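# Move the blue carton from the wall shelf to the desk

## Task

Pull the blue carton out from among the cartons lined up on the wall shelf and set it down on the desk. Every brown carton must stay exactly where it was, neither moved nor rotated. The robot must not topple or finish leaning over, or the task fails. The carton must rest on the desk unsupported, because anything held in place only by the robot does not count. At the end, open the gripper and move the robot away.

## Robot and tools

Robot: a Rainbow Robotics RB-Y1. It has a two-wheel drive base with rear casters, a foldable torso (leg with ankle, knee and hip, then chest yaw), a head camera and two 7-joint arms, each with a parallel gripper and a wrist camera. The base is 0.66 m long and 0.58 m wide, and its front edge sits 0.10 m ahead of the drive axle. The base cannot move sideways. Each pad of the gripper squeezes with only about 24 N here, so grip the carton firmly and move gently. Small random pushes on loose objects can happen.

Frames: the base frame has its origin on the floor between the drive wheels, with x forward, y left and z up. The reported chest, left_hand and right_hand poses are in this frame. A hand point is the middle between its finger pads; the fingers point along the hand's -z and close along its x. Printed hand positions can be off, more so at long reach. Odometry is the base frame at the start, counted from wheel turns only, so slipping shows up as travel. Heading is positive to the left.

execute_actions(actions, cameras): actions is a list holding one action, or none. An empty list just returns state and images. An action may contain:
- base: exactly one of {"translate_m": d}, a relative straight drive in metres from where the base is (forward positive, -3 to 3), or {"rotate_rad": d}, a relative turn in place (left/counter-clockwise positive, -3.2 to 3.2).
- joints: an object keyed by joint name. Each value is an absolute target (radians, or metres for grippers), not an offset.
  - torso_squat_rad is 0 to 1.2; larger lowers a level chest.
  - torso_shift_rad is -0.3 to 0.6; positive pushes the hips forward.
  - torso_pitch_rad is -0.2 to 1.4; positive leans forward.
  - torso_yaw_rad is -1.5 to 1.5; positive is left.
  - Combined torso limits: squat+shift<=1.52; squat-shift+pitch<=1.57; shift+0.5pitch-0.4squat<=0.7; shift+0.3pitch-0.5squat<=0.39. Breaking one leaves the commanded torso joints short, reported as off_target.
  - Per arm (left_/right_ prefixes): shoulder_pitch -2.356 to 2.356 (0 hangs down, negative swings forward and up). shoulder_roll is 0 to 3.141 on the left and -3.141 to 0 on the right; either way the arm lifts outward. shoulder_yaw -2.094 to 2.094 (positive turns a bent forearm left on both arms). elbow -2.617 to 0.01 (negative bends forward). forearm_roll -3.141 to 3.141. wrist_pitch -1.57 to 1.919 (negative tips the hand forward). hand_roll -2.705 to 2.705. gripper_m 0 to 0.1, the clear gap between the pads.
  - head_pan_rad -0.523 to 0.523 (positive left, relative to the chest). head_tilt_rad -0.35 to 1.57 (positive looks down).
  - A joint counts as done within ±0.02 rad, or ±0.004 m for grippers.
- speeds: optional caps for this action only. translate_m 0.05 to 0.4 m/s; rotate_rad 0.1 to 1.509 rad/s. The maximum is the default. A base motion needing over 8.667 s is refused.
- min_time_s: 0.1 to 8, the shortest time each arm and head motion takes.
Default top speeds: arm joints 1 rad/s (the wrist three 1.5), head 1.5, squat and pitch 0.3, shift 0.15, yaw 0.6, grippers 0.1 m/s. No action exceeds 15 s. Base and joint motions start together. Joints or the base left out of an action may still be driving to older targets. An unknown key or an out-of-range value makes the whole call refused, and nothing moves.
cameras is a list from head_camera, left_wrist_camera, right_wrist_camera, all. Omitted, null or ["all"] means all; [] means none. The "pictures" line gives the image order.

wait(seconds 0–10) lets the scene run with no new commands and returns state and images. zoom_image(camera, region [x0,y0,x1,y1] in pixels, at most 504x504) enlarges part of that camera's latest full image. The head image is 896x504; wrist images are 644x364. read_manual only gives licence texts. finished_scene(scene) closes the scene with the given number (1–2) after the last command is held. It cannot be undone, and it reports success. The goal must already be met and stable.

Result lines: base_status and joint_status describe how each motion ended.
- done: reached target. For the base it only means the wheels turned, even if they slipped.
- off_target: stopped short and may still push.
- limit_stop_at_<name>: a built-in limit stopped the motion.
- contact_stop: hit something resisting hard, or the load is too heavy.
- time_out: ran past 1.5x the expected time (torso 2.5x) plus 1 s.
- stopped_with_arm: the torso halted because an arm contact-stopped.
- limit_stop_at_own_body: a guard halted the motion before an arm or hand hit the body.
After a stop, that group drops its targets and holds. The groups are the torso joints, the left arm and the right arm; grippers are not included. "joint command not followed" with a "cause:" line means an arm's targets were withheld by the self/arm collision check; the line suggests what to send. Those targets may be retried later. on_its_own lists uncommanded joints; "held at" is a target, not a position. If a stopped arm or torso may still push, back it off first in its own action: arms, then torso. If both hands hold one object and the torso contact-stops at once with nothing in the way, resend every arm joint at its current reported value, then the torso command.

Hazards:
- The base keeps driving into furniture without stopping, and a bent leg can reach past the front edge.
- A leg hitting furniture may shove the robot backward while reporting done.
- Never let the arms strike or press on each other, fingers included.
- Too much weight far forward tips the robot, and nothing halts that.
- Each arm is rated for 3 kg.
- Contact torque at a joint's load limit triggers a 10 s whole-robot torque fault. Limits in N m: shoulder joints 61.6, elbow 31.6, wrist joints 22.
- Holding loads heats motors. MOTOR HOT appears from 65 °C; at 80 °C an OVER-TEMPERATURE FAULT brakes that arm and reports limit_stop_at_motor_heat. After any fault, resend targets.
- The robot holds its last command while you think.
- Drops, slips, slams and hard pushes are bad.

Gripping: command a gap at least 0.005 m narrower than the carton; off_target on the gripper is then normal. Camera calibration (K, distortion, T_world_to_cam mapping base frame to camera) is given per camera, with small errors that grow for wrist cameras at long reach.

Each tool is called after "Request:" in YAML: its name, and indented under it one key for each argument.

## Session

I'll start by looking at the current state and images.

Request:
execute_actions:
  actions: []

Scene clock: 0.00 s.
base_odometry: x=+0.000 y=+0.000 heading=+0.000 (m, m, rad; odometry frame)
base_status: not commanded
joint_positions: torso_squat_rad=+0.350 torso_shift_rad=+0.000 torso_pitch_rad=+0.001 torso_yaw_rad=+0.000 left_shoulder_pitch_rad=+0.027 left_shoulder_roll_rad=+0.033 left_shoulder_yaw_rad=-0.044 left_elbow_rad=-0.185 left_forearm_roll_rad=-0.020 left_wrist_pitch_rad=+0.009 left_hand_roll_rad=-0.037 left_gripper_m=+0.099 right_shoulder_pitch_rad=+0.014 right_shoulder_roll_rad=-0.021 right_shoulder_yaw_rad=-0.015 right_elbow_rad=-0.262 right_forearm_roll_rad=-0.015 right_wrist_pitch_rad=-0.008 right_hand_roll_rad=+0.034 right_gripper_m=+0.100 head_pan_rad=+0.000 head_tilt_rad=+0.401
joint_status: not commanded
chest: x=-0.2275 y=-0.0004 z=+1.2475 quat_wxyz=(+1.000, +0.000, +0.000, +0.000) (m; base frame)
left_hand: x=-0.1600 y=+0.2424 z=+0.5656 quat_wxyz=(+0.996, +0.017, -0.074, -0.047) (m; base frame)
right_hand: x=-0.1089 y=-0.2381 z=+0.5724 quat_wxyz=(+0.992, -0.013, -0.128, +0.002) (m; base frame)
pictures: head_camera, left_wrist_camera, right_wrist_camera
Images, in order (width x height): head_camera 896x504, left_wrist_camera 644x364, right_wrist_camera 644x364.

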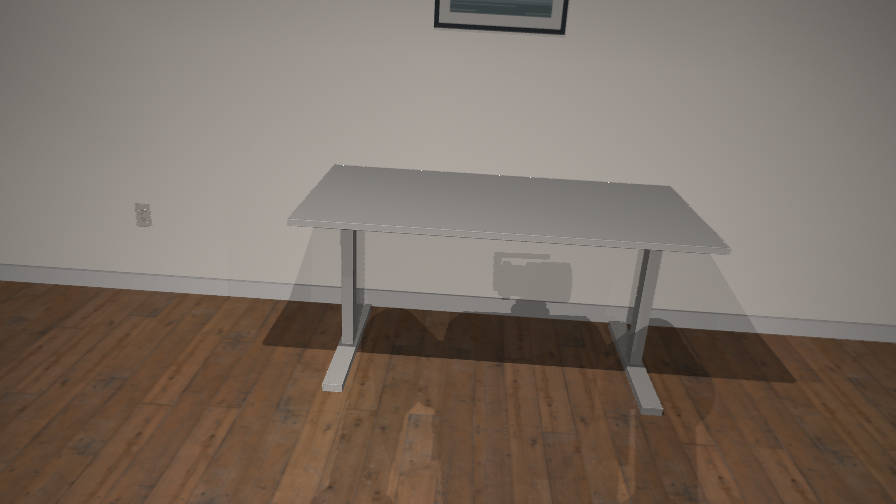

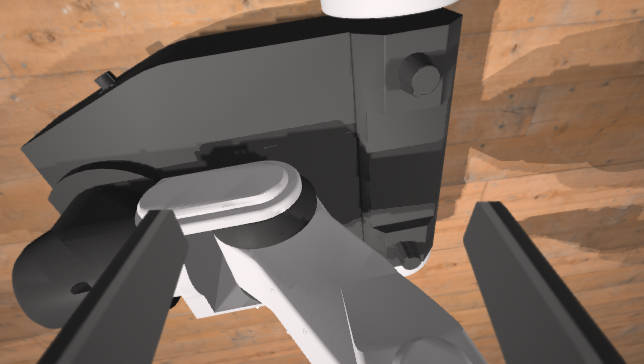

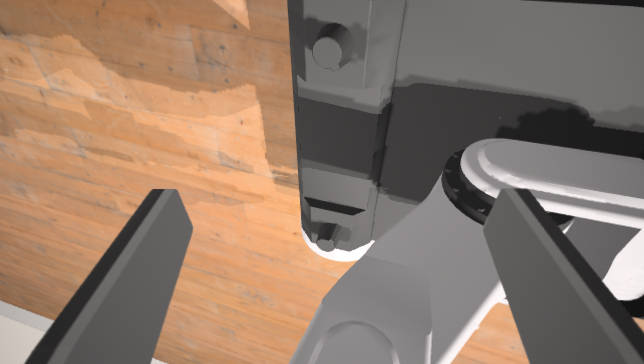

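Request:
execute_actions:
  actions:
    - {"joints": {"head_pan_rad": 0.52, "head_tilt_rad": 0.2}}
  cameras: ["head_camera"]

Request:
execute_actions:
  actions:
    - {"joints": {"head_pan_rad": -0.52, "head_tilt_rad": 0.2}}
  cameras: ["head_camera"]

Scene clock: 6.53 s.
base_odometry: x=+0.000 y=+0.000 heading=+0.000 (m, m, rad; odometry frame)
base_status: not commanded
joint_positions: torso_squat_rad=+0.350 torso_shift_rad=+0.000 torso_pitch_rad=+0.001 torso_yaw_rad=+0.000 left_shoulder_pitch_rad=+0.027 left_shoulder_roll_rad=+0.033 left_shoulder_yaw_rad=-0.044 left_elbow_rad=-0.185 left_forearm_roll_rad=-0.020 left_wrist_pitch_rad=+0.009 left_hand_roll_rad=-0.037 left_gripper_m=+0.099 right_shoulder_pitch_rad=+0.014 right_shoulder_roll_rad=-0.021 right_shoulder_yaw_rad=-0.015 right_elbow_rad=-0.262 right_forearm_roll_rad=-0.015 right_wrist_pitch_rad=-0.008 right_hand_roll_rad=+0.034 right_gripper_m=+0.100 head_pan_rad=+0.520 head_tilt_rad=+0.200
joint_status: all done
chest: x=-0.2275 y=-0.0004 z=+1.2475 quat_wxyz=(+1.000, +0.000, +0.000, +0.000) (m; base frame)
left_hand: x=-0.1600 y=+0.2424 z=+0.5656 quat_wxyz=(+0.996, +0.017, -0.074, -0.047) (m; base frame)
right_hand: x=-0.1089 y=-0.2381 z=+0.5724 quat_wxyz=(+0.992, -0.013, -0.128, +0.002) (m; base frame)
pictures: head_camera
camera_calibration (this result's frames):
head_camera: T_world_to_cam=[[0.466489, -0.883269, 0.0471573, 0.0280801], [-0.146837, -0.129904, -0.980594, 1.44357], [0.872254, 0.450512, -0.190296, 0.395226], [0, 0, 0, 1]] pos_world=[-0.145866, 0.0342737, 1.48944]
Images, in order (width x height): head_camera 896x504.

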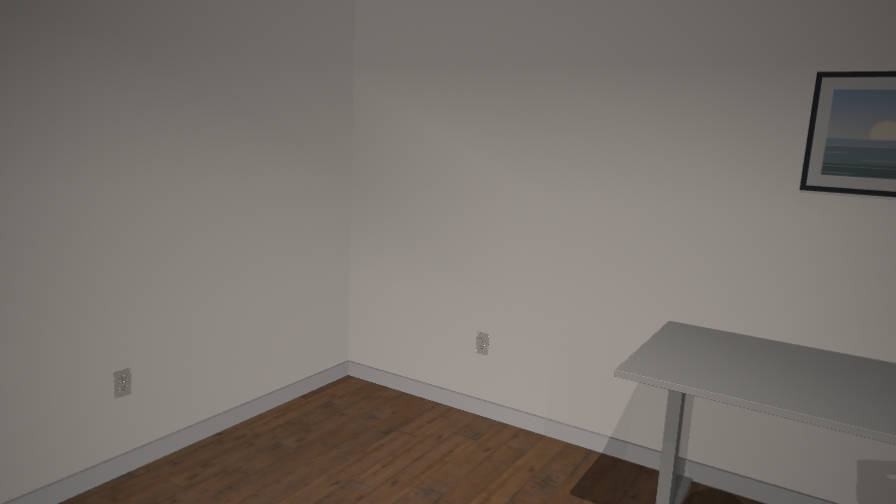

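Scene clock: 7.90 s.
base_odometry: x=+0.000 y=+0.000 heading=+0.000 (m, m, rad; odometry frame)
base_status: not commanded
joint_positions: torso_squat_rad=+0.350 torso_shift_rad=+0.000 torso_pitch_rad=+0.001 torso_yaw_rad=+0.000 left_shoulder_pitch_rad=+0.027 left_shoulder_roll_rad=+0.033 left_shoulder_yaw_rad=-0.044 left_elbow_rad=-0.185 left_forearm_roll_rad=-0.020 left_wrist_pitch_rad=+0.009 left_hand_roll_rad=-0.037 left_gripper_m=+0.099 right_shoulder_pitch_rad=+0.014 right_shoulder_roll_rad=-0.021 right_shoulder_yaw_rad=-0.015 right_elbow_rad=-0.262 right_forearm_roll_rad=-0.015 right_wrist_pitch_rad=-0.008 right_hand_roll_rad=+0.034 right_gripper_m=+0.100 head_pan_rad=-0.520 head_tilt_rad=+0.200
joint_status: all done
chest: x=-0.2275 y=-0.0004 z=+1.2475 quat_wxyz=(+1.000, +0.000, +0.000, +0.000) (m; base frame)
left_hand: x=-0.1600 y=+0.2424 z=+0.5656 quat_wxyz=(+0.996, +0.017, -0.074, -0.047) (m; base frame)
right_hand: x=-0.1089 y=-0.2381 z=+0.5724 quat_wxyz=(+0.992, -0.013, -0.128, +0.002) (m; base frame)
pictures: head_camera
camera_calibration (this result's frames):
head_camera: T_world_to_cam=[[-0.525447, -0.849466, 0.0480896, -0.176937], [-0.187452, 0.0604476, -0.980412, 1.43508], [0.82992, -0.524169, -0.190996, 0.386977], [0, 0, 0, 1]] pos_world=[-0.145123, -0.0342078, 1.48939]
Images, in order (width x height): head_camera 896x504.

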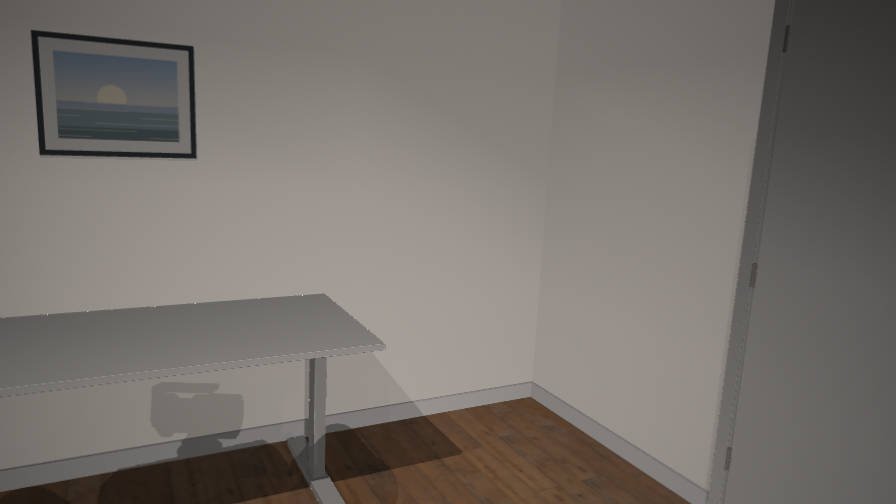

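Request:
execute_actions:
  actions:
    - {"base": {"rotate_rad": 1.6}, "joints": {"head_pan_rad": 0.2, "head_tilt_rad": 0.2}}
  cameras: ["head_camera"]

Scene clock: 15.60 s.
base_odometry: x=+0.000 y=+0.000 heading=+1.599 (m, m, rad; odometry frame)
base_status: done
joint_positions: torso_squat_rad=+0.350 torso_shift_rad=+0.000 torso_pitch_rad=+0.001 torso_yaw_rad=+0.000 left_shoulder_pitch_rad=+0.027 left_shoulder_roll_rad=+0.033 left_shoulder_yaw_rad=-0.044 left_elbow_rad=-0.185 left_forearm_roll_rad=-0.020 left_wrist_pitch_rad=+0.009 left_hand_roll_rad=-0.037 left_gripper_m=+0.099 right_shoulder_pitch_rad=+0.014 right_shoulder_roll_rad=-0.021 right_shoulder_yaw_rad=-0.015 right_elbow_rad=-0.262 right_forearm_roll_rad=-0.015 right_wrist_pitch_rad=-0.008 right_hand_roll_rad=+0.034 right_gripper_m=+0.100 head_pan_rad=+0.200 head_tilt_rad=+0.200
joint_status: all done
chest: x=-0.2275 y=-0.0004 z=+1.2475 quat_wxyz=(+1.000, +0.000, +0.000, +0.000) (m; base frame)
left_hand: x=-0.1600 y=+0.2424 z=+0.5656 quat_wxyz=(+0.996, +0.017, -0.074, -0.047) (m; base frame)
right_hand: x=-0.1089 y=-0.2381 z=+0.5724 quat_wxyz=(+0.992, -0.013, -0.128, +0.002) (m; base frame)
pictures: head_camera
camera_calibration (this result's frames):
head_camera: T_world_to_cam=[[0.164976, -0.985159, 0.0473707, -0.0341961], [-0.180522, -0.0773783, -0.980522, 1.43658], [0.969636, 0.153211, -0.190609, 0.415504], [0, 0, 0, 1]] pos_world=[-0.137911, 0.0138114, 1.48942]
Images, in order (width x height): head_camera 896x504.

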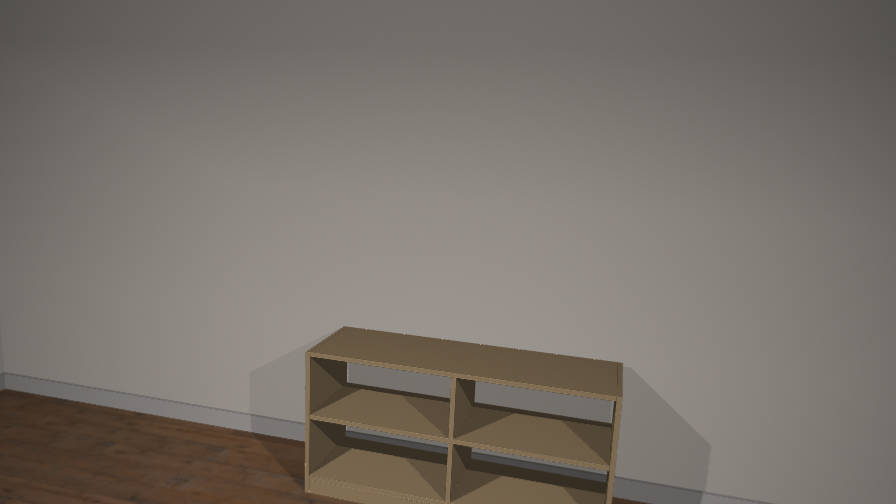

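Request:
execute_actions:
  actions:
    - {"base": {"rotate_rad": 1.5}, "joints": {"head_pan_rad": 0.0, "head_tilt_rad": 0.15}}
  cameras: ["head_camera"]

Scene clock: 20.90 s.
base_odometry: x=+0.000 y=+0.000 heading=+3.099 (m, m, rad; odometry frame)
base_status: done
joint_positions: torso_squat_rad=+0.350 torso_shift_rad=+0.000 torso_pitch_rad=+0.001 torso_yaw_rad=+0.000 left_shoulder_pitch_rad=+0.027 left_shoulder_roll_rad=+0.033 left_shoulder_yaw_rad=-0.044 left_elbow_rad=-0.185 left_forearm_roll_rad=-0.020 left_wrist_pitch_rad=+0.009 left_hand_roll_rad=-0.037 left_gripper_m=+0.099 right_shoulder_pitch_rad=+0.014 right_shoulder_roll_rad=-0.021 right_shoulder_yaw_rad=-0.015 right_elbow_rad=-0.262 right_forearm_roll_rad=-0.015 right_wrist_pitch_rad=-0.008 right_hand_roll_rad=+0.034 right_gripper_m=+0.100 head_pan_rad=+0.000 head_tilt_rad=+0.150
joint_status: all done
chest: x=-0.2275 y=-0.0004 z=+1.2475 quat_wxyz=(+1.000, +0.000, +0.000, +0.000) (m; base frame)
left_hand: x=-0.1600 y=+0.2424 z=+0.5656 quat_wxyz=(+0.996, +0.017, -0.074, -0.047) (m; base frame)
right_hand: x=-0.1089 y=-0.2381 z=+0.5724 quat_wxyz=(+0.992, -0.013, -0.128, +0.002) (m; base frame)
pictures: head_camera
camera_calibration (this result's frames):
head_camera: T_world_to_cam=[[-0.0362933, -0.998291, 0.0458083, -0.0732512], [-0.143207, -0.04017, -0.988877, 1.45636], [0.989027, -0.0424497, -0.141504, 0.348293], [0, 0, 0, 1]] pos_world=[-0.138569, 0.000160864, 1.4928]
Images, in order (width x height): head_camera 896x504.

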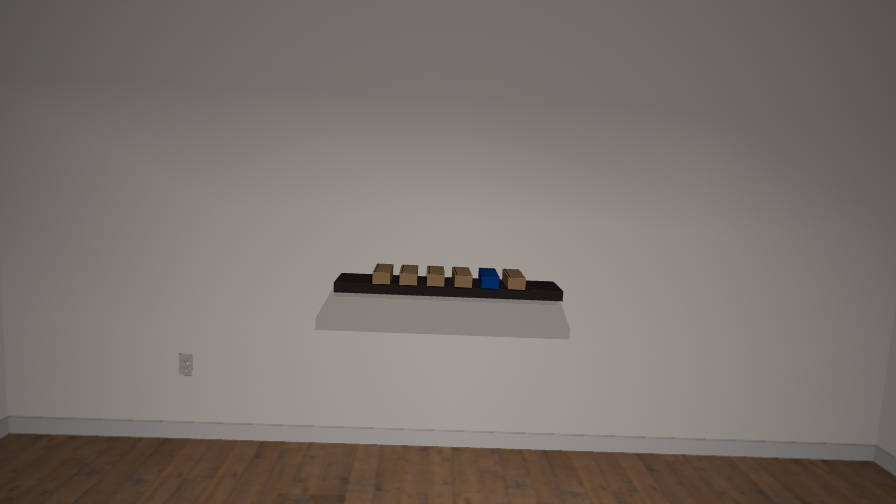

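Found the shelf. Let me zoom in.

Request:
zoom_image:
  camera: "head_camera"
  region: [320, 240, 580, 340]

Region (320, 240, 580, 340) of head_camera's 896x504 image, scaled by 1.938, with more detail than that image has; it fills the top 194 rows of this view, and the rest is white.

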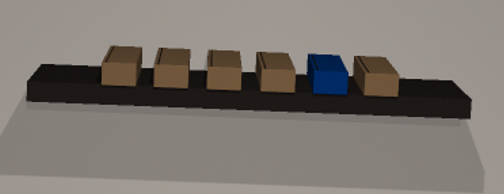

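Request:
execute_actions:
  actions:
    - {"base": {"translate_m": 1.95}, "joints": {"head_pan_rad": -0.2, "head_tilt_rad": 0.5, "torso_squat_rad": 0.2}}
  cameras: ["head_camera"]

Scene clock: 83.10 s.
base_odometry: x=-1.948 y=+0.081 heading=+3.100 (m, m, rad; odometry frame)
base_status: done
joint_positions: torso_squat_rad=+0.200 torso_shift_rad=+0.000 torso_pitch_rad=+0.001 torso_yaw_rad=+0.000 left_shoulder_pitch_rad=+0.027 left_shoulder_roll_rad=+0.033 left_shoulder_yaw_rad=-0.044 left_elbow_rad=-0.185 left_forearm_roll_rad=-0.020 left_wrist_pitch_rad=+0.009 left_hand_roll_rad=-0.037 left_gripper_m=+0.099 right_shoulder_pitch_rad=+0.013 right_shoulder_roll_rad=-0.021 right_shoulder_yaw_rad=-0.015 right_elbow_rad=-0.262 right_forearm_roll_rad=-0.015 right_wrist_pitch_rad=-0.008 right_hand_roll_rad=+0.034 right_gripper_m=+0.100 head_pan_rad=-0.200 head_tilt_rad=+0.500
joint_status: all done
chest: x=-0.2274 y=-0.0004 z=+1.2760 quat_wxyz=(+1.000, +0.000, +0.001, +0.000) (m; base frame)
left_hand: x=-0.1600 y=+0.2424 z=+0.5941 quat_wxyz=(+0.996, +0.017, -0.074, -0.047) (m; base frame)
right_hand: x=-0.1089 y=-0.2381 z=+0.6009 quat_wxyz=(+0.992, -0.013, -0.128, +0.002) (m; base frame)
pictures: head_camera
camera_calibration (this result's frames):
head_camera: T_world_to_cam=[[-0.216092, -0.974783, 0.0556918, -0.126039], [-0.472343, 0.0544485, -0.879732, 1.25595], [0.854516, -0.216408, -0.472198, 0.812629], [0, 0, 0, 1]] pos_world=[-0.128404, -0.0153848, 1.49564]
Images, in order (width x height): head_camera 896x504.

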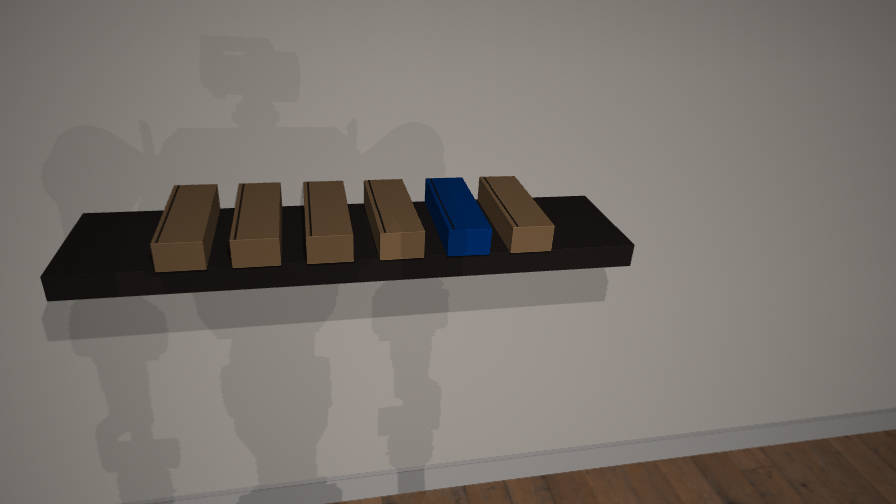

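Request:
zoom_image:
  camera: "head_camera"
  region: [350, 160, 570, 290]

Request:
zoom_image:
  camera: "head_camera"
  region: [410, 170, 510, 270]

Region (350, 160, 570, 290) of head_camera's 896x504 image, scaled by 2.291, with more detail than that image has; it fills the top 298 rows of this view, and the rest is white.

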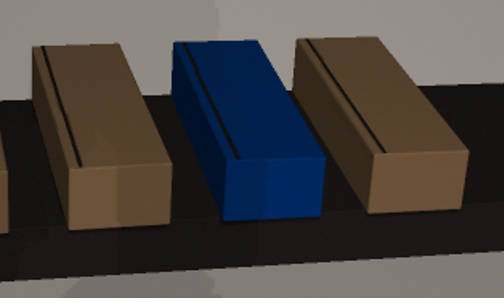

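Region (410, 170, 510, 270) of head_camera's 896x504 image, scaled by 5.040, with more detail than that image has.

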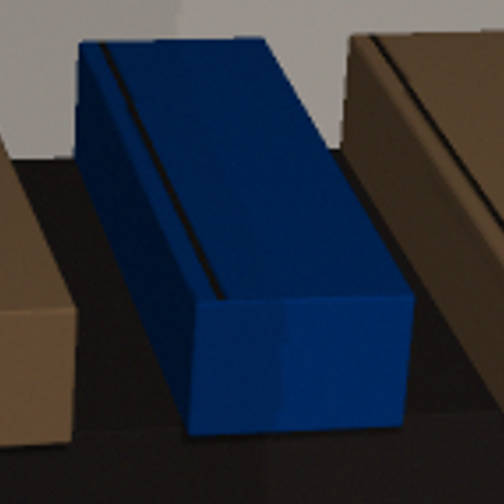

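Request:
execute_actions:
  actions:
    - {"base": {"translate_m": 0.6}, "joints": {"torso_yaw_rad": -0.225, "right_shoulder_pitch_rad": -1.067, "right_shoulder_roll_rad": -0.175, "right_shoulder_yaw_rad": -0.304, "right_elbow_rad": -0.76, "right_forearm_roll_rad": 0.0, "right_wrist_pitch_rad": 1.8, "right_hand_roll_rad": -1.361, "right_gripper_m": 0.1, "head_pan_rad": -0.25, "head_tilt_rad": 0.75}, "min_time_s": 1.8}
  cameras: ["head_camera", "right_wrist_camera"]

Scene clock: 129.30 s.
base_odometry: x=-2.548 y=+0.105 heading=+3.102 (m, m, rad; odometry frame)
base_status: done
joint_positions: torso_squat_rad=+0.200 torso_shift_rad=+0.000 torso_pitch_rad=+0.001 torso_yaw_rad=-0.225 left_shoulder_pitch_rad=+0.027 left_shoulder_roll_rad=+0.033 left_shoulder_yaw_rad=-0.044 left_elbow_rad=-0.185 left_forearm_roll_rad=-0.020 left_wrist_pitch_rad=+0.009 left_hand_roll_rad=-0.037 left_gripper_m=+0.099 right_shoulder_pitch_rad=-1.068 right_shoulder_roll_rad=-0.175 right_shoulder_yaw_rad=-0.304 right_elbow_rad=-0.760 right_forearm_roll_rad=+0.000 right_wrist_pitch_rad=+1.800 right_hand_roll_rad=-1.361 right_gripper_m=+0.100 head_pan_rad=-0.250 head_tilt_rad=+0.750
joint_status: all done
chest: x=-0.2275 y=-0.0004 z=+1.2760 quat_wxyz=(+0.994, +0.000, +0.001, -0.112) (m; base frame)
left_hand: x=-0.1075 y=+0.2210 z=+0.5940 quat_wxyz=(+0.984, +0.009, -0.075, -0.159) (m; base frame)
right_hand: x=+0.2207 y=-0.3284 z=+1.0402 quat_wxyz=(+0.702, +0.000, +0.000, -0.712) (m; base frame)
pictures: head_camera, right_wrist_camera
camera_calibration (this result's frames):
head_camera: T_world_to_cam=[[-0.459869, -0.88604, 0.0587736, -0.185193], [-0.620388, 0.273225, -0.735165, 1.01324], [0.635327, -0.374542, -0.675336, 1.06596], [0, 0, 0, 1]] pos_world=[-0.133796, -0.0416849, 1.47566]
right_wrist_camera: T_world_to_cam=[[0.0513077, 0.998048, -0.0355987, 0.360718], [0.737209, -0.0138037, 0.675524, -0.842755], [0.673714, -0.0609033, -0.736478, 0.689317], [0, 0, 0, 1]] pos_world=[0.138376, -0.329666, 1.08981]
Images, in order (width x height): head_camera 896x504, right_wrist_camera 644x364.

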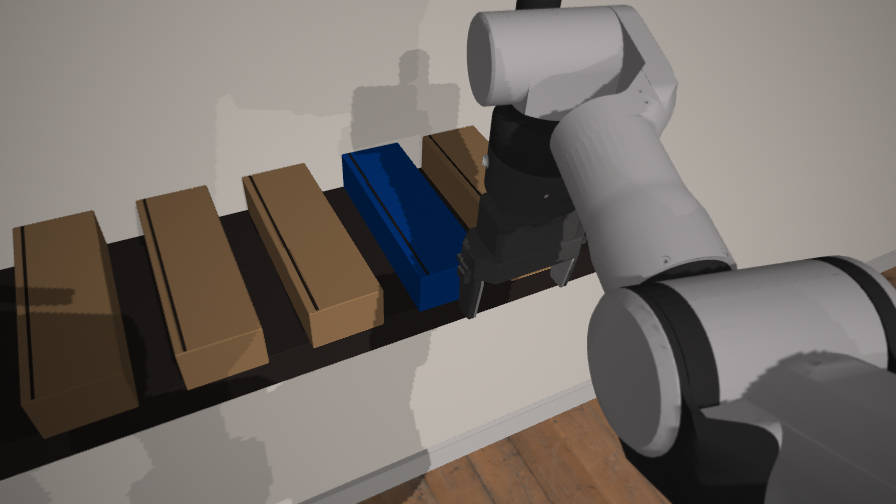

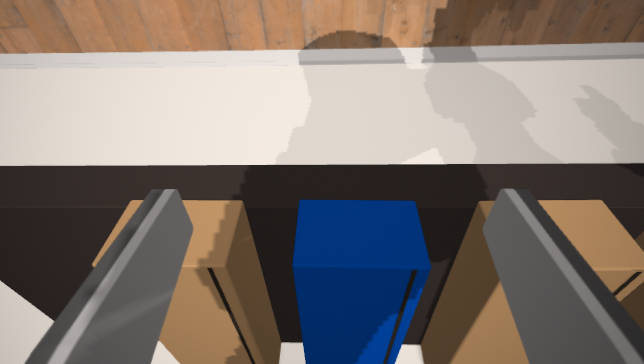

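Request:
zoom_image:
  camera: "right_wrist_camera"
  region: [140, 150, 540, 364]

Region (140, 150, 540, 364) of right_wrist_camera's 644x364 image, scaled by 1.260, with more detail than that image has; it fills the top 270 rows of this view, and the rest is white.

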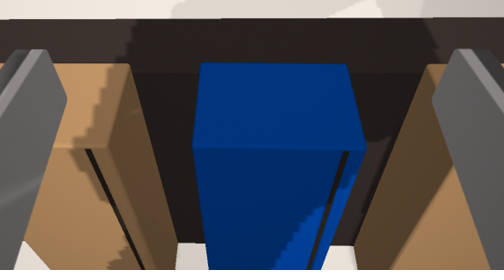

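Request:
execute_actions:
  actions:
    - {"base": {"translate_m": 0.22}, "joints": {"torso_yaw_rad": -0.198, "right_hand_roll_rad": -1.406, "head_pan_rad": -0.3, "head_tilt_rad": 0.85}}
  cameras: ["head_camera", "right_wrist_camera"]

Scene clock: 147.57 s.
base_odometry: x=-2.768 y=+0.114 heading=+3.103 (m, m, rad; odometry frame)
base_status: done
joint_positions: torso_squat_rad=+0.200 torso_shift_rad=+0.000 torso_pitch_rad=+0.001 torso_yaw_rad=-0.198 left_shoulder_pitch_rad=+0.027 left_shoulder_roll_rad=+0.033 left_shoulder_yaw_rad=-0.044 left_elbow_rad=-0.185 left_forearm_roll_rad=-0.020 left_wrist_pitch_rad=+0.009 left_hand_roll_rad=-0.037 left_gripper_m=+0.099 right_shoulder_pitch_rad=-1.067 right_shoulder_roll_rad=-0.175 right_shoulder_yaw_rad=-0.304 right_elbow_rad=-0.760 right_forearm_roll_rad=+0.000 right_wrist_pitch_rad=+1.800 right_hand_roll_rad=-1.406 right_gripper_m=+0.100 head_pan_rad=-0.300 head_tilt_rad=+0.850
joint_status: all done
chest: x=-0.2275 y=-0.0004 z=+1.2760 quat_wxyz=(+0.995, +0.000, +0.001, -0.099) (m; base frame)
left_hand: x=-0.1136 y=+0.2242 z=+0.5940 quat_wxyz=(+0.986, +0.010, -0.075, -0.145) (m; base frame)
right_hand: x=+0.2294 y=-0.3162 z=+1.0402 quat_wxyz=(+0.695, +0.000, +0.000, -0.719) (m; base frame)
pictures: head_camera, right_wrist_camera
camera_calibration (this result's frames):
head_camera: T_world_to_cam=[[-0.474933, -0.878048, 0.0589099, -0.187858], [-0.675486, 0.320824, -0.66392, 0.896901], [0.564054, -0.35511, -0.74548, 1.15506], [0, 0, 0, 1]] pos_world=[-0.134892, -0.0425226, 1.46761]
right_wrist_camera: T_world_to_cam=[[0.0694224, 0.996952, -0.0355854, 0.343618], [0.736919, -0.0272061, 0.675433, -0.853012], [0.672406, -0.0731137, -0.736562, 0.680717], [0, 0, 0, 1]] pos_world=[0.147028, -0.316008, 1.08977]
Images, in order (width x height): head_camera 896x504, right_wrist_camera 644x364.

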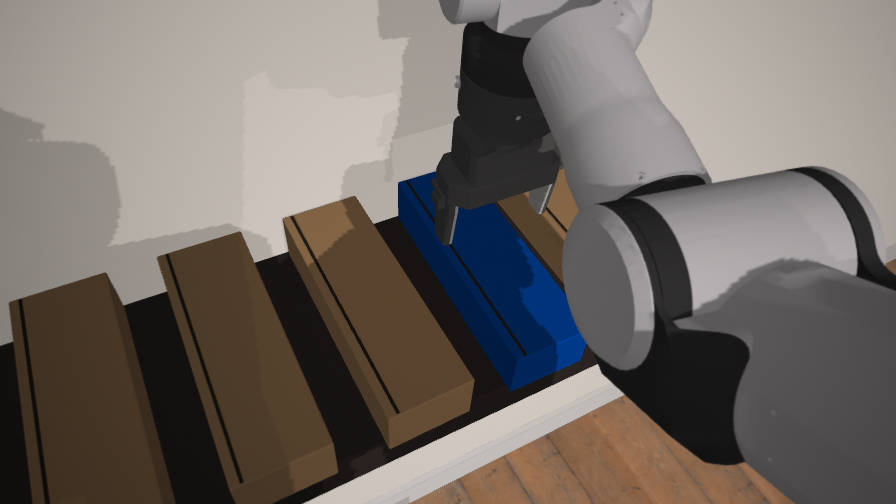

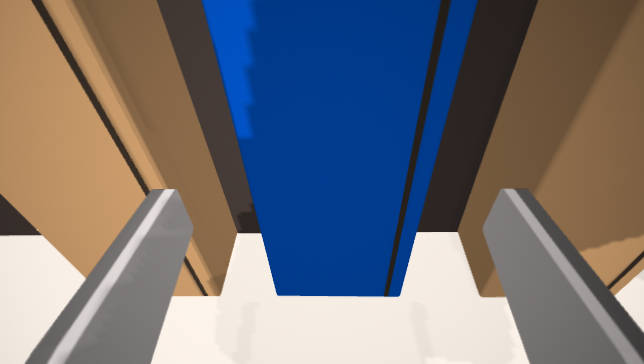

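Request:
execute_actions:
  actions:
    - {"joints": {"torso_squat_rad": 0.52}}
  cameras: ["head_camera", "right_wrist_camera"]

Scene clock: 156.87 s.
base_odometry: x=-2.768 y=+0.114 heading=+3.103 (m, m, rad; odometry frame)
base_status: not commanded
joint_positions: torso_squat_rad=+0.520 torso_shift_rad=+0.000 torso_pitch_rad=+0.001 torso_yaw_rad=-0.198 left_shoulder_pitch_rad=+0.027 left_shoulder_roll_rad=+0.033 left_shoulder_yaw_rad=-0.044 left_elbow_rad=-0.185 left_forearm_roll_rad=-0.020 left_wrist_pitch_rad=+0.009 left_hand_roll_rad=-0.037 left_gripper_m=+0.099 right_shoulder_pitch_rad=-1.067 right_shoulder_roll_rad=-0.175 right_shoulder_yaw_rad=-0.304 right_elbow_rad=-0.760 right_forearm_roll_rad=+0.000 right_wrist_pitch_rad=+1.800 right_hand_roll_rad=-1.406 right_gripper_m=+0.100 head_pan_rad=-0.300 head_tilt_rad=+0.850
joint_status: all done
chest: x=-0.2277 y=-0.0004 z=+1.1974 quat_wxyz=(+0.995, +0.000, +0.000, -0.099) (m; base frame)
left_hand: x=-0.1136 y=+0.2242 z=+0.5155 quat_wxyz=(+0.986, +0.010, -0.075, -0.145) (m; base frame)
right_hand: x=+0.2293 y=-0.3162 z=+0.9617 quat_wxyz=(+0.695, +0.000, +0.000, -0.719) (m; base frame)
pictures: head_camera, right_wrist_camera
camera_calibration (this result's frames):
head_camera: T_world_to_cam=[[-0.474949, -0.878049, 0.0587698, -0.183124], [-0.675299, 0.320829, -0.664108, 0.844881], [0.564264, -0.355105, -0.745323, 1.09645], [0, 0, 0, 1]] pos_world=[-0.135113, -0.0425007, 1.38906]
right_wrist_camera: T_world_to_cam=[[0.069435, 0.996952, -0.0355646, 0.340789], [0.736723, -0.0272082, 0.675647, -0.80012], [0.67262, -0.0731148, -0.736367, 0.622769], [0, 0, 0, 1]] pos_world=[0.146917, -0.315987, 1.0113]
Images, in order (width x height): head_camera 896x504, right_wrist_camera 644x364.

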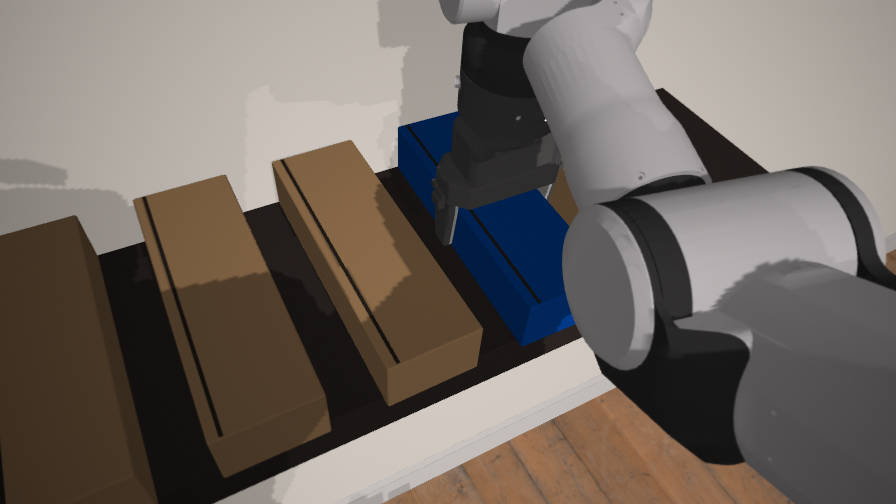

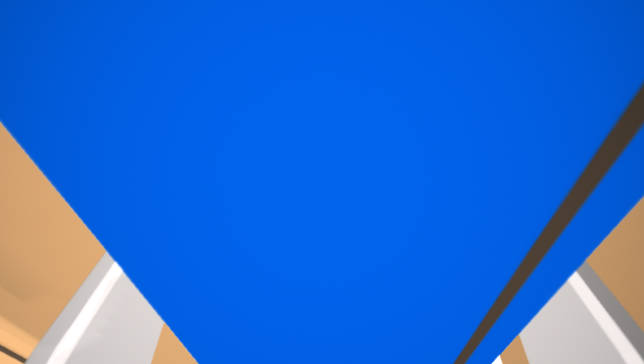

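Request:
execute_actions:
  actions:
    - {"joints": {"right_gripper_m": 0.06}}
  cameras: ["right_wrist_camera"]

Scene clock: 161.23 s.
base_odometry: x=-2.768 y=+0.114 heading=+3.103 (m, m, rad; odometry frame)
base_status: not commanded
joint_positions: torso_squat_rad=+0.520 torso_shift_rad=+0.000 torso_pitch_rad=+0.001 torso_yaw_rad=-0.198 left_shoulder_pitch_rad=+0.027 left_shoulder_roll_rad=+0.033 left_shoulder_yaw_rad=-0.044 left_elbow_rad=-0.185 left_forearm_roll_rad=-0.020 left_wrist_pitch_rad=+0.009 left_hand_roll_rad=-0.037 left_gripper_m=+0.099 right_shoulder_pitch_rad=-1.067 right_shoulder_roll_rad=-0.175 right_shoulder_yaw_rad=-0.304 right_elbow_rad=-0.760 right_forearm_roll_rad=+0.000 right_wrist_pitch_rad=+1.800 right_hand_roll_rad=-1.406 right_gripper_m=+0.085 head_pan_rad=-0.300 head_tilt_rad=+0.850
joint_status: right_gripper_m off_target (ended at +0.085, target +0.060)
chest: x=-0.2277 y=-0.0004 z=+1.1974 quat_wxyz=(+0.995, +0.000, +0.000, -0.099) (m; base frame)
left_hand: x=-0.1136 y=+0.2242 z=+0.5155 quat_wxyz=(+0.986, +0.010, -0.075, -0.145) (m; base frame)
right_hand: x=+0.2293 y=-0.3162 z=+0.9617 quat_wxyz=(+0.695, +0.000, +0.000, -0.719) (m; base frame)
pictures: right_wrist_camera
camera_calibration (this result's frames):
right_wrist_camera: T_world_to_cam=[[0.069436, 0.996952, -0.035565, 0.340789], [0.736723, -0.0272087, 0.675647, -0.80012], [0.67262, -0.0731158, -0.736367, 0.622768], [0, 0, 0, 1]] pos_world=[0.146917, -0.315986, 1.0113]
Images, in order (width x height): right_wrist_camera 644x364.

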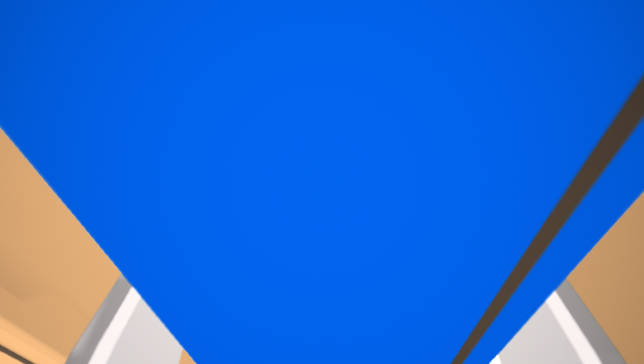

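Request:
execute_actions:
  actions:
    - {"joints": {"torso_squat_rad": 0.44}}
  cameras: ["head_camera", "right_wrist_camera"]

Scene clock: 163.83 s.
base_odometry: x=-2.768 y=+0.114 heading=+3.103 (m, m, rad; odometry frame)
base_status: not commanded
joint_positions: torso_squat_rad=+0.440 torso_shift_rad=+0.000 torso_pitch_rad=+0.001 torso_yaw_rad=-0.198 left_shoulder_pitch_rad=+0.027 left_shoulder_roll_rad=+0.033 left_shoulder_yaw_rad=-0.044 left_elbow_rad=-0.185 left_forearm_roll_rad=-0.020 left_wrist_pitch_rad=+0.009 left_hand_roll_rad=-0.037 left_gripper_m=+0.099 right_shoulder_pitch_rad=-1.067 right_shoulder_roll_rad=-0.175 right_shoulder_yaw_rad=-0.304 right_elbow_rad=-0.760 right_forearm_roll_rad=+0.000 right_wrist_pitch_rad=+1.800 right_hand_roll_rad=-1.406 right_gripper_m=+0.085 head_pan_rad=-0.300 head_tilt_rad=+0.850
joint_status: all done
chest: x=-0.2275 y=-0.0004 z=+1.2232 quat_wxyz=(+0.995, +0.000, +0.001, -0.099) (m; base frame)
left_hand: x=-0.1136 y=+0.2242 z=+0.5413 quat_wxyz=(+0.986, +0.010, -0.075, -0.145) (m; base frame)
right_hand: x=+0.2294 y=-0.3162 z=+0.9874 quat_wxyz=(+0.695, +0.000, +0.000, -0.719) (m; base frame)
pictures: head_camera, right_wrist_camera
camera_calibration (this result's frames):
head_camera: T_world_to_cam=[[-0.474927, -0.878049, 0.058948, -0.184773], [-0.675551, 0.32083, -0.663852, 0.861806], [0.563982, -0.355103, -0.745537, 1.1158], [0, 0, 0, 1]] pos_world=[-0.134852, -0.0425078, 1.41488]
right_wrist_camera: T_world_to_cam=[[0.0694276, 0.996952, -0.035589, 0.34173], [0.736987, -0.0272149, 0.675358, -0.817311], [0.672331, -0.0731172, -0.736631, 0.641932], [0, 0, 0, 1]] pos_world=[0.147031, -0.315995, 1.03701]
Images, in order (width x height): head_camera 896x504, right_wrist_camera 644x364.

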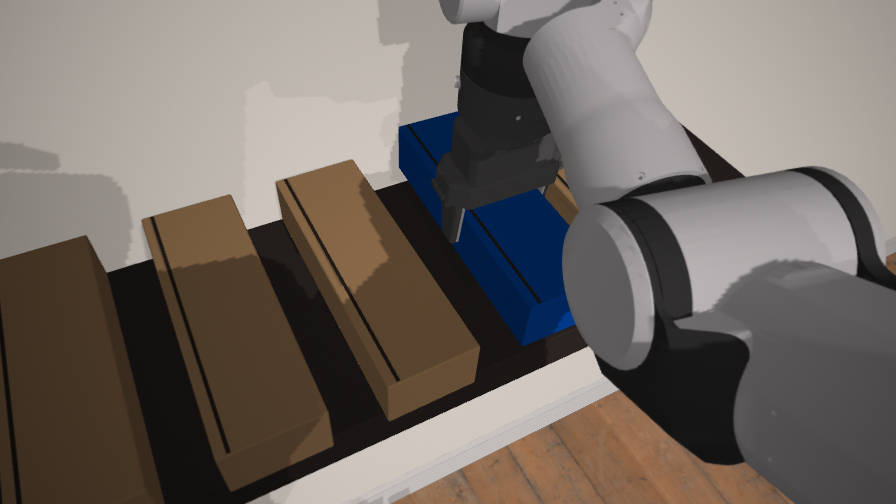

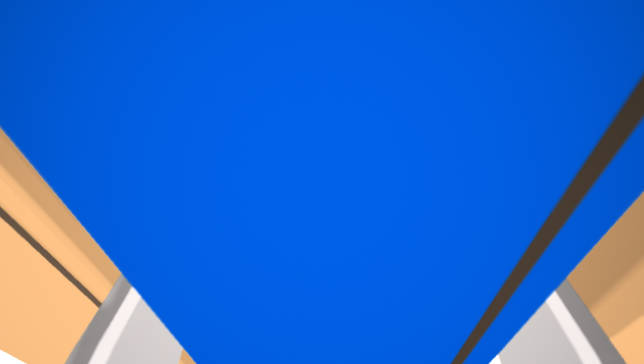

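Request:
execute_actions:
  actions:
    - {"base": {"translate_m": -3.0}, "joints": {"torso_squat_rad": 0.2, "head_pan_rad": 0.1, "head_tilt_rad": 0.3}}
  cameras: ["head_camera", "right_wrist_camera"]

Scene clock: 187.40 s.
base_odometry: x=+0.230 y=+0.000 heading=+3.104 (m, m, rad; odometry frame)
base_status: done
joint_positions: torso_squat_rad=+0.200 torso_shift_rad=+0.000 torso_pitch_rad=+0.001 torso_yaw_rad=-0.198 left_shoulder_pitch_rad=+0.027 left_shoulder_roll_rad=+0.033 left_shoulder_yaw_rad=-0.044 left_elbow_rad=-0.185 left_forearm_roll_rad=-0.020 left_wrist_pitch_rad=+0.009 left_hand_roll_rad=-0.037 left_gripper_m=+0.099 right_shoulder_pitch_rad=-1.067 right_shoulder_roll_rad=-0.175 right_shoulder_yaw_rad=-0.304 right_elbow_rad=-0.760 right_forearm_roll_rad=+0.000 right_wrist_pitch_rad=+1.800 right_hand_roll_rad=-1.406 right_gripper_m=+0.085 head_pan_rad=+0.100 head_tilt_rad=+0.300
joint_status: all done
chest: x=-0.2276 y=-0.0004 z=+1.2760 quat_wxyz=(+0.995, +0.000, +0.000, -0.099) (m; base frame)
left_hand: x=-0.1137 y=+0.2242 z=+0.5940 quat_wxyz=(+0.986, +0.010, -0.075, -0.145) (m; base frame)
right_hand: x=+0.2293 y=-0.3162 z=+1.0402 quat_wxyz=(+0.695, +0.000, +0.000, -0.719) (m; base frame)
pictures: head_camera, right_wrist_camera
camera_calibration (this result's frames):
head_camera: T_world_to_cam=[[-0.126643, -0.990644, 0.0508588, -0.104879], [-0.291908, -0.0117823, -0.956374, 1.40584], [0.948025, -0.135964, -0.287685, 0.5595], [0, 0, 0, 1]] pos_world=[-0.133326, -0.0112621, 1.5108]
right_wrist_camera: T_world_to_cam=[[0.0694368, 0.996952, -0.0355599, 0.343593], [0.736881, -0.0272299, 0.675474, -0.85302], [0.672447, -0.0731062, -0.736526, 0.680733], [0, 0, 0, 1]] pos_world=[0.14696, -0.316007, 1.08979]
Images, in order (width x height): head_camera 896x504, right_wrist_camera 644x364.

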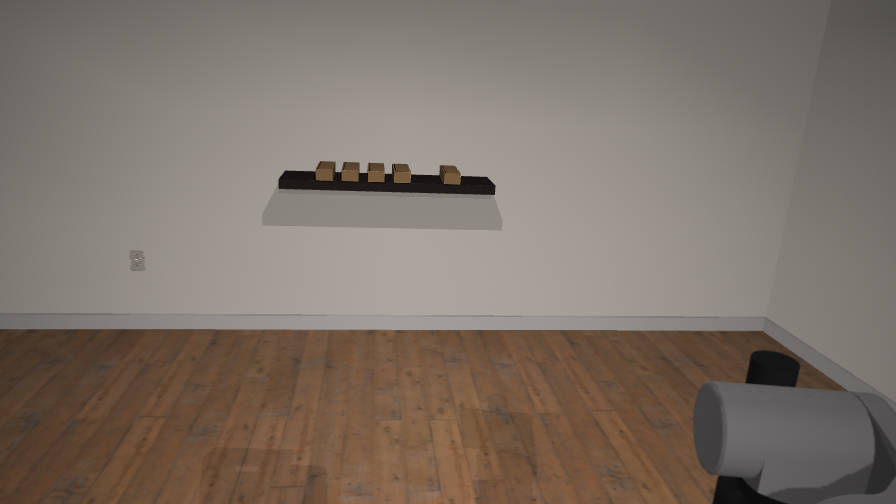

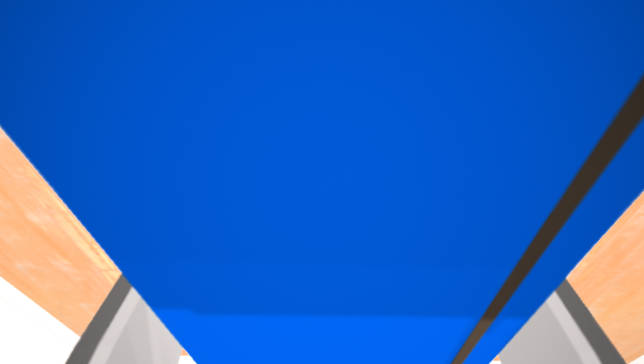

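Request:
execute_actions:
  actions:
    - {"base": {"rotate_rad": 3.12}, "joints": {"torso_yaw_rad": 0.0, "right_shoulder_pitch_rad": -0.475, "right_shoulder_roll_rad": -0.036, "right_shoulder_yaw_rad": -0.157, "right_elbow_rad": -1.026, "right_forearm_roll_rad": 0.0, "right_wrist_pitch_rad": 1.476, "right_hand_roll_rad": 0.0, "head_pan_rad": 0.0, "head_tilt_rad": 0.5}, "min_time_s": 3.5}
  cameras: ["head_camera", "right_wrist_camera"]

Scene clock: 194.83 s.
base_odometry: x=+0.230 y=+0.000 heading=-0.060 (m, m, rad; odometry frame)
base_status: done
joint_positions: torso_squat_rad=+0.200 torso_shift_rad=+0.000 torso_pitch_rad=+0.001 torso_yaw_rad=+0.000 left_shoulder_pitch_rad=+0.027 left_shoulder_roll_rad=+0.033 left_shoulder_yaw_rad=-0.044 left_elbow_rad=-0.185 left_forearm_roll_rad=-0.020 left_wrist_pitch_rad=+0.009 left_hand_roll_rad=-0.037 left_gripper_m=+0.099 right_shoulder_pitch_rad=-0.475 right_shoulder_roll_rad=-0.036 right_shoulder_yaw_rad=-0.157 right_elbow_rad=-1.026 right_forearm_roll_rad=+0.000 right_wrist_pitch_rad=+1.476 right_hand_roll_rad=+0.000 right_gripper_m=+0.085 head_pan_rad=+0.000 head_tilt_rad=+0.500
joint_status: all done
chest: x=-0.2276 y=-0.0004 z=+1.2760 quat_wxyz=(+1.000, +0.000, +0.000, +0.000) (m; base frame)
left_hand: x=-0.1600 y=+0.2424 z=+0.5941 quat_wxyz=(+0.996, +0.017, -0.074, -0.047) (m; base frame)
right_hand: x=+0.1722 y=-0.2202 z=+0.8351 quat_wxyz=(+1.000, +0.000, +0.000, +0.000) (m; base frame)
pictures: head_camera, right_wrist_camera
camera_calibration (this result's frames):
head_camera: T_world_to_cam=[[-0.0181983, -0.99829, 0.0555489, -0.0851648], [-0.473396, -0.0403329, -0.879926, 1.25585], [0.880662, -0.0423098, -0.471852, 0.817798], [0, 0, 0, 1]] pos_world=[-0.127239, 0.000233881, 1.49567]
right_wrist_camera: T_world_to_cam=[[-0.998687, 0.0369782, -0.0354462, 0.216978], [0.00329735, 0.736969, 0.675919, -0.375572], [0.051117, 0.674914, -0.736123, 0.846459], [0, 0, 0, 1]] pos_world=[0.174663, -0.302526, 0.884645]
Images, in order (width x height): head_camera 896x504, right_wrist_camera 644x364.

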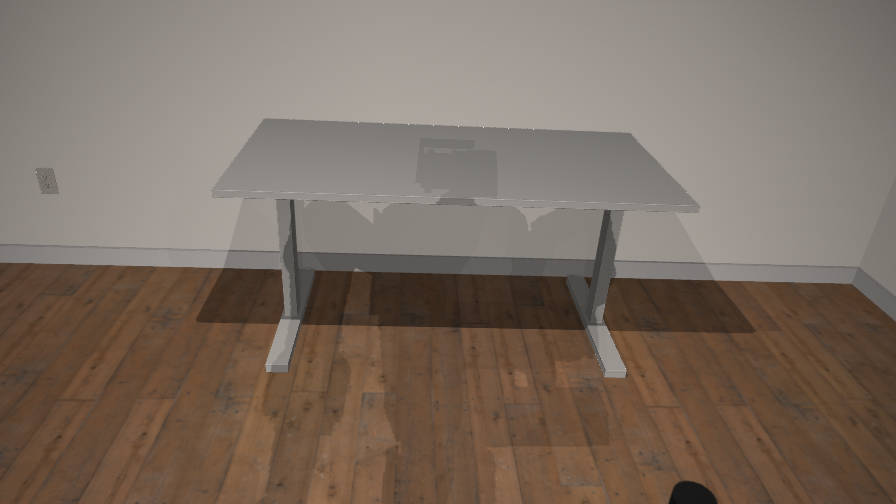

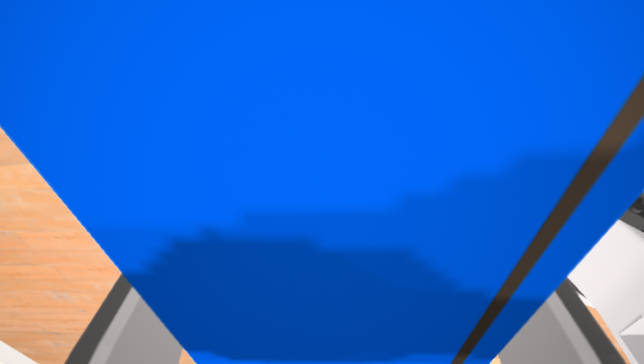

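Request:
execute_actions:
  actions:
    - {"base": {"translate_m": 1.66}, "joints": {"torso_squat_rad": 0.33, "head_pan_rad": -0.35, "head_tilt_rad": 1.0}}
  cameras: ["head_camera", "right_wrist_camera"]

Scene clock: 207.73 s.
base_odometry: x=+1.887 y=-0.098 heading=-0.059 (m, m, rad; odometry frame)
base_status: done
joint_positions: torso_squat_rad=+0.330 torso_shift_rad=+0.000 torso_pitch_rad=+0.001 torso_yaw_rad=+0.000 left_shoulder_pitch_rad=+0.027 left_shoulder_roll_rad=+0.033 left_shoulder_yaw_rad=-0.044 left_elbow_rad=-0.185 left_forearm_roll_rad=-0.020 left_wrist_pitch_rad=+0.009 left_hand_roll_rad=-0.037 left_gripper_m=+0.099 right_shoulder_pitch_rad=-0.475 right_shoulder_roll_rad=-0.036 right_shoulder_yaw_rad=-0.157 right_elbow_rad=-1.026 right_forearm_roll_rad=+0.000 right_wrist_pitch_rad=+1.476 right_hand_roll_rad=+0.000 right_gripper_m=+0.085 head_pan_rad=-0.350 head_tilt_rad=+1.000
joint_status: all done
chest: x=-0.2275 y=-0.0004 z=+1.2522 quat_wxyz=(+1.000, +0.000, +0.000, +0.000) (m; base frame)
left_hand: x=-0.1599 y=+0.2424 z=+0.5703 quat_wxyz=(+0.996, +0.017, -0.074, -0.047) (m; base frame)
right_hand: x=+0.1722 y=-0.2202 z=+0.8112 quat_wxyz=(+1.000, +0.000, +0.000, +0.000) (m; base frame)
pictures: head_camera, right_wrist_camera
camera_calibration (this result's frames):
head_camera: T_world_to_cam=[[-0.331986, -0.941514, 0.0577679, -0.151456], [-0.800667, 0.248885, -0.544967, 0.681485], [0.498716, -0.227174, -0.836465, 1.2574], [0, 0, 0, 1]] pos_world=[-0.131727, -0.0265599, 1.43191]
right_wrist_camera: T_world_to_cam=[[-0.998695, 0.0370594, -0.0351425, 0.215867], [0.00356274, 0.736968, 0.675919, -0.359412], [0.0509481, 0.674911, -0.736138, 0.828889], [0, 0, 0, 1]] pos_world=[0.174636, -0.302552, 0.860696]
Images, in order (width x height): head_camera 896x504, right_wrist_camera 644x364.

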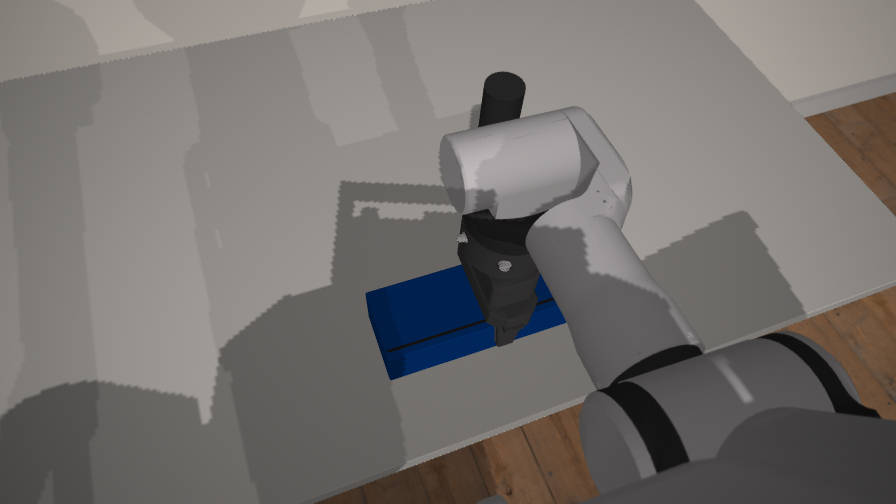

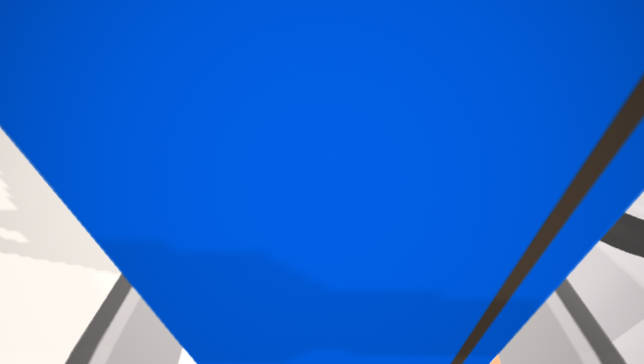

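Request:
zoom_image:
  camera: "head_camera"
  region: [340, 250, 600, 480]

Region (340, 250, 600, 480) of head_camera's 896x504 image, scaled by 1.938, with more detail than that image has; it fills the top 446 rows of this view, and the rest is white.

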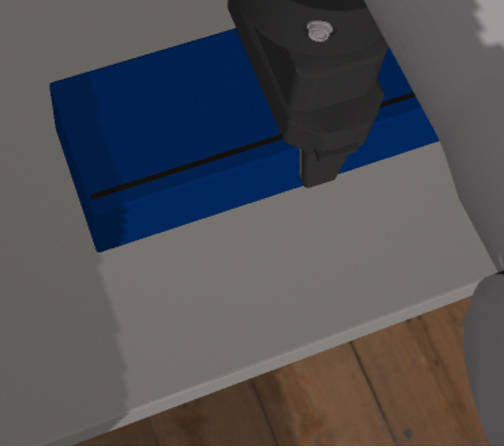

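Request:
zoom_image:
  camera: "head_camera"
  region: [355, 280, 465, 390]

Region (355, 280, 465, 390) of head_camera's 896x504 image, scaled by 4.582, with more detail than that image has.

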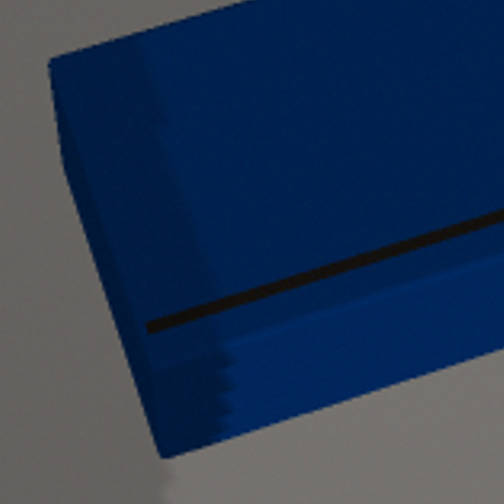

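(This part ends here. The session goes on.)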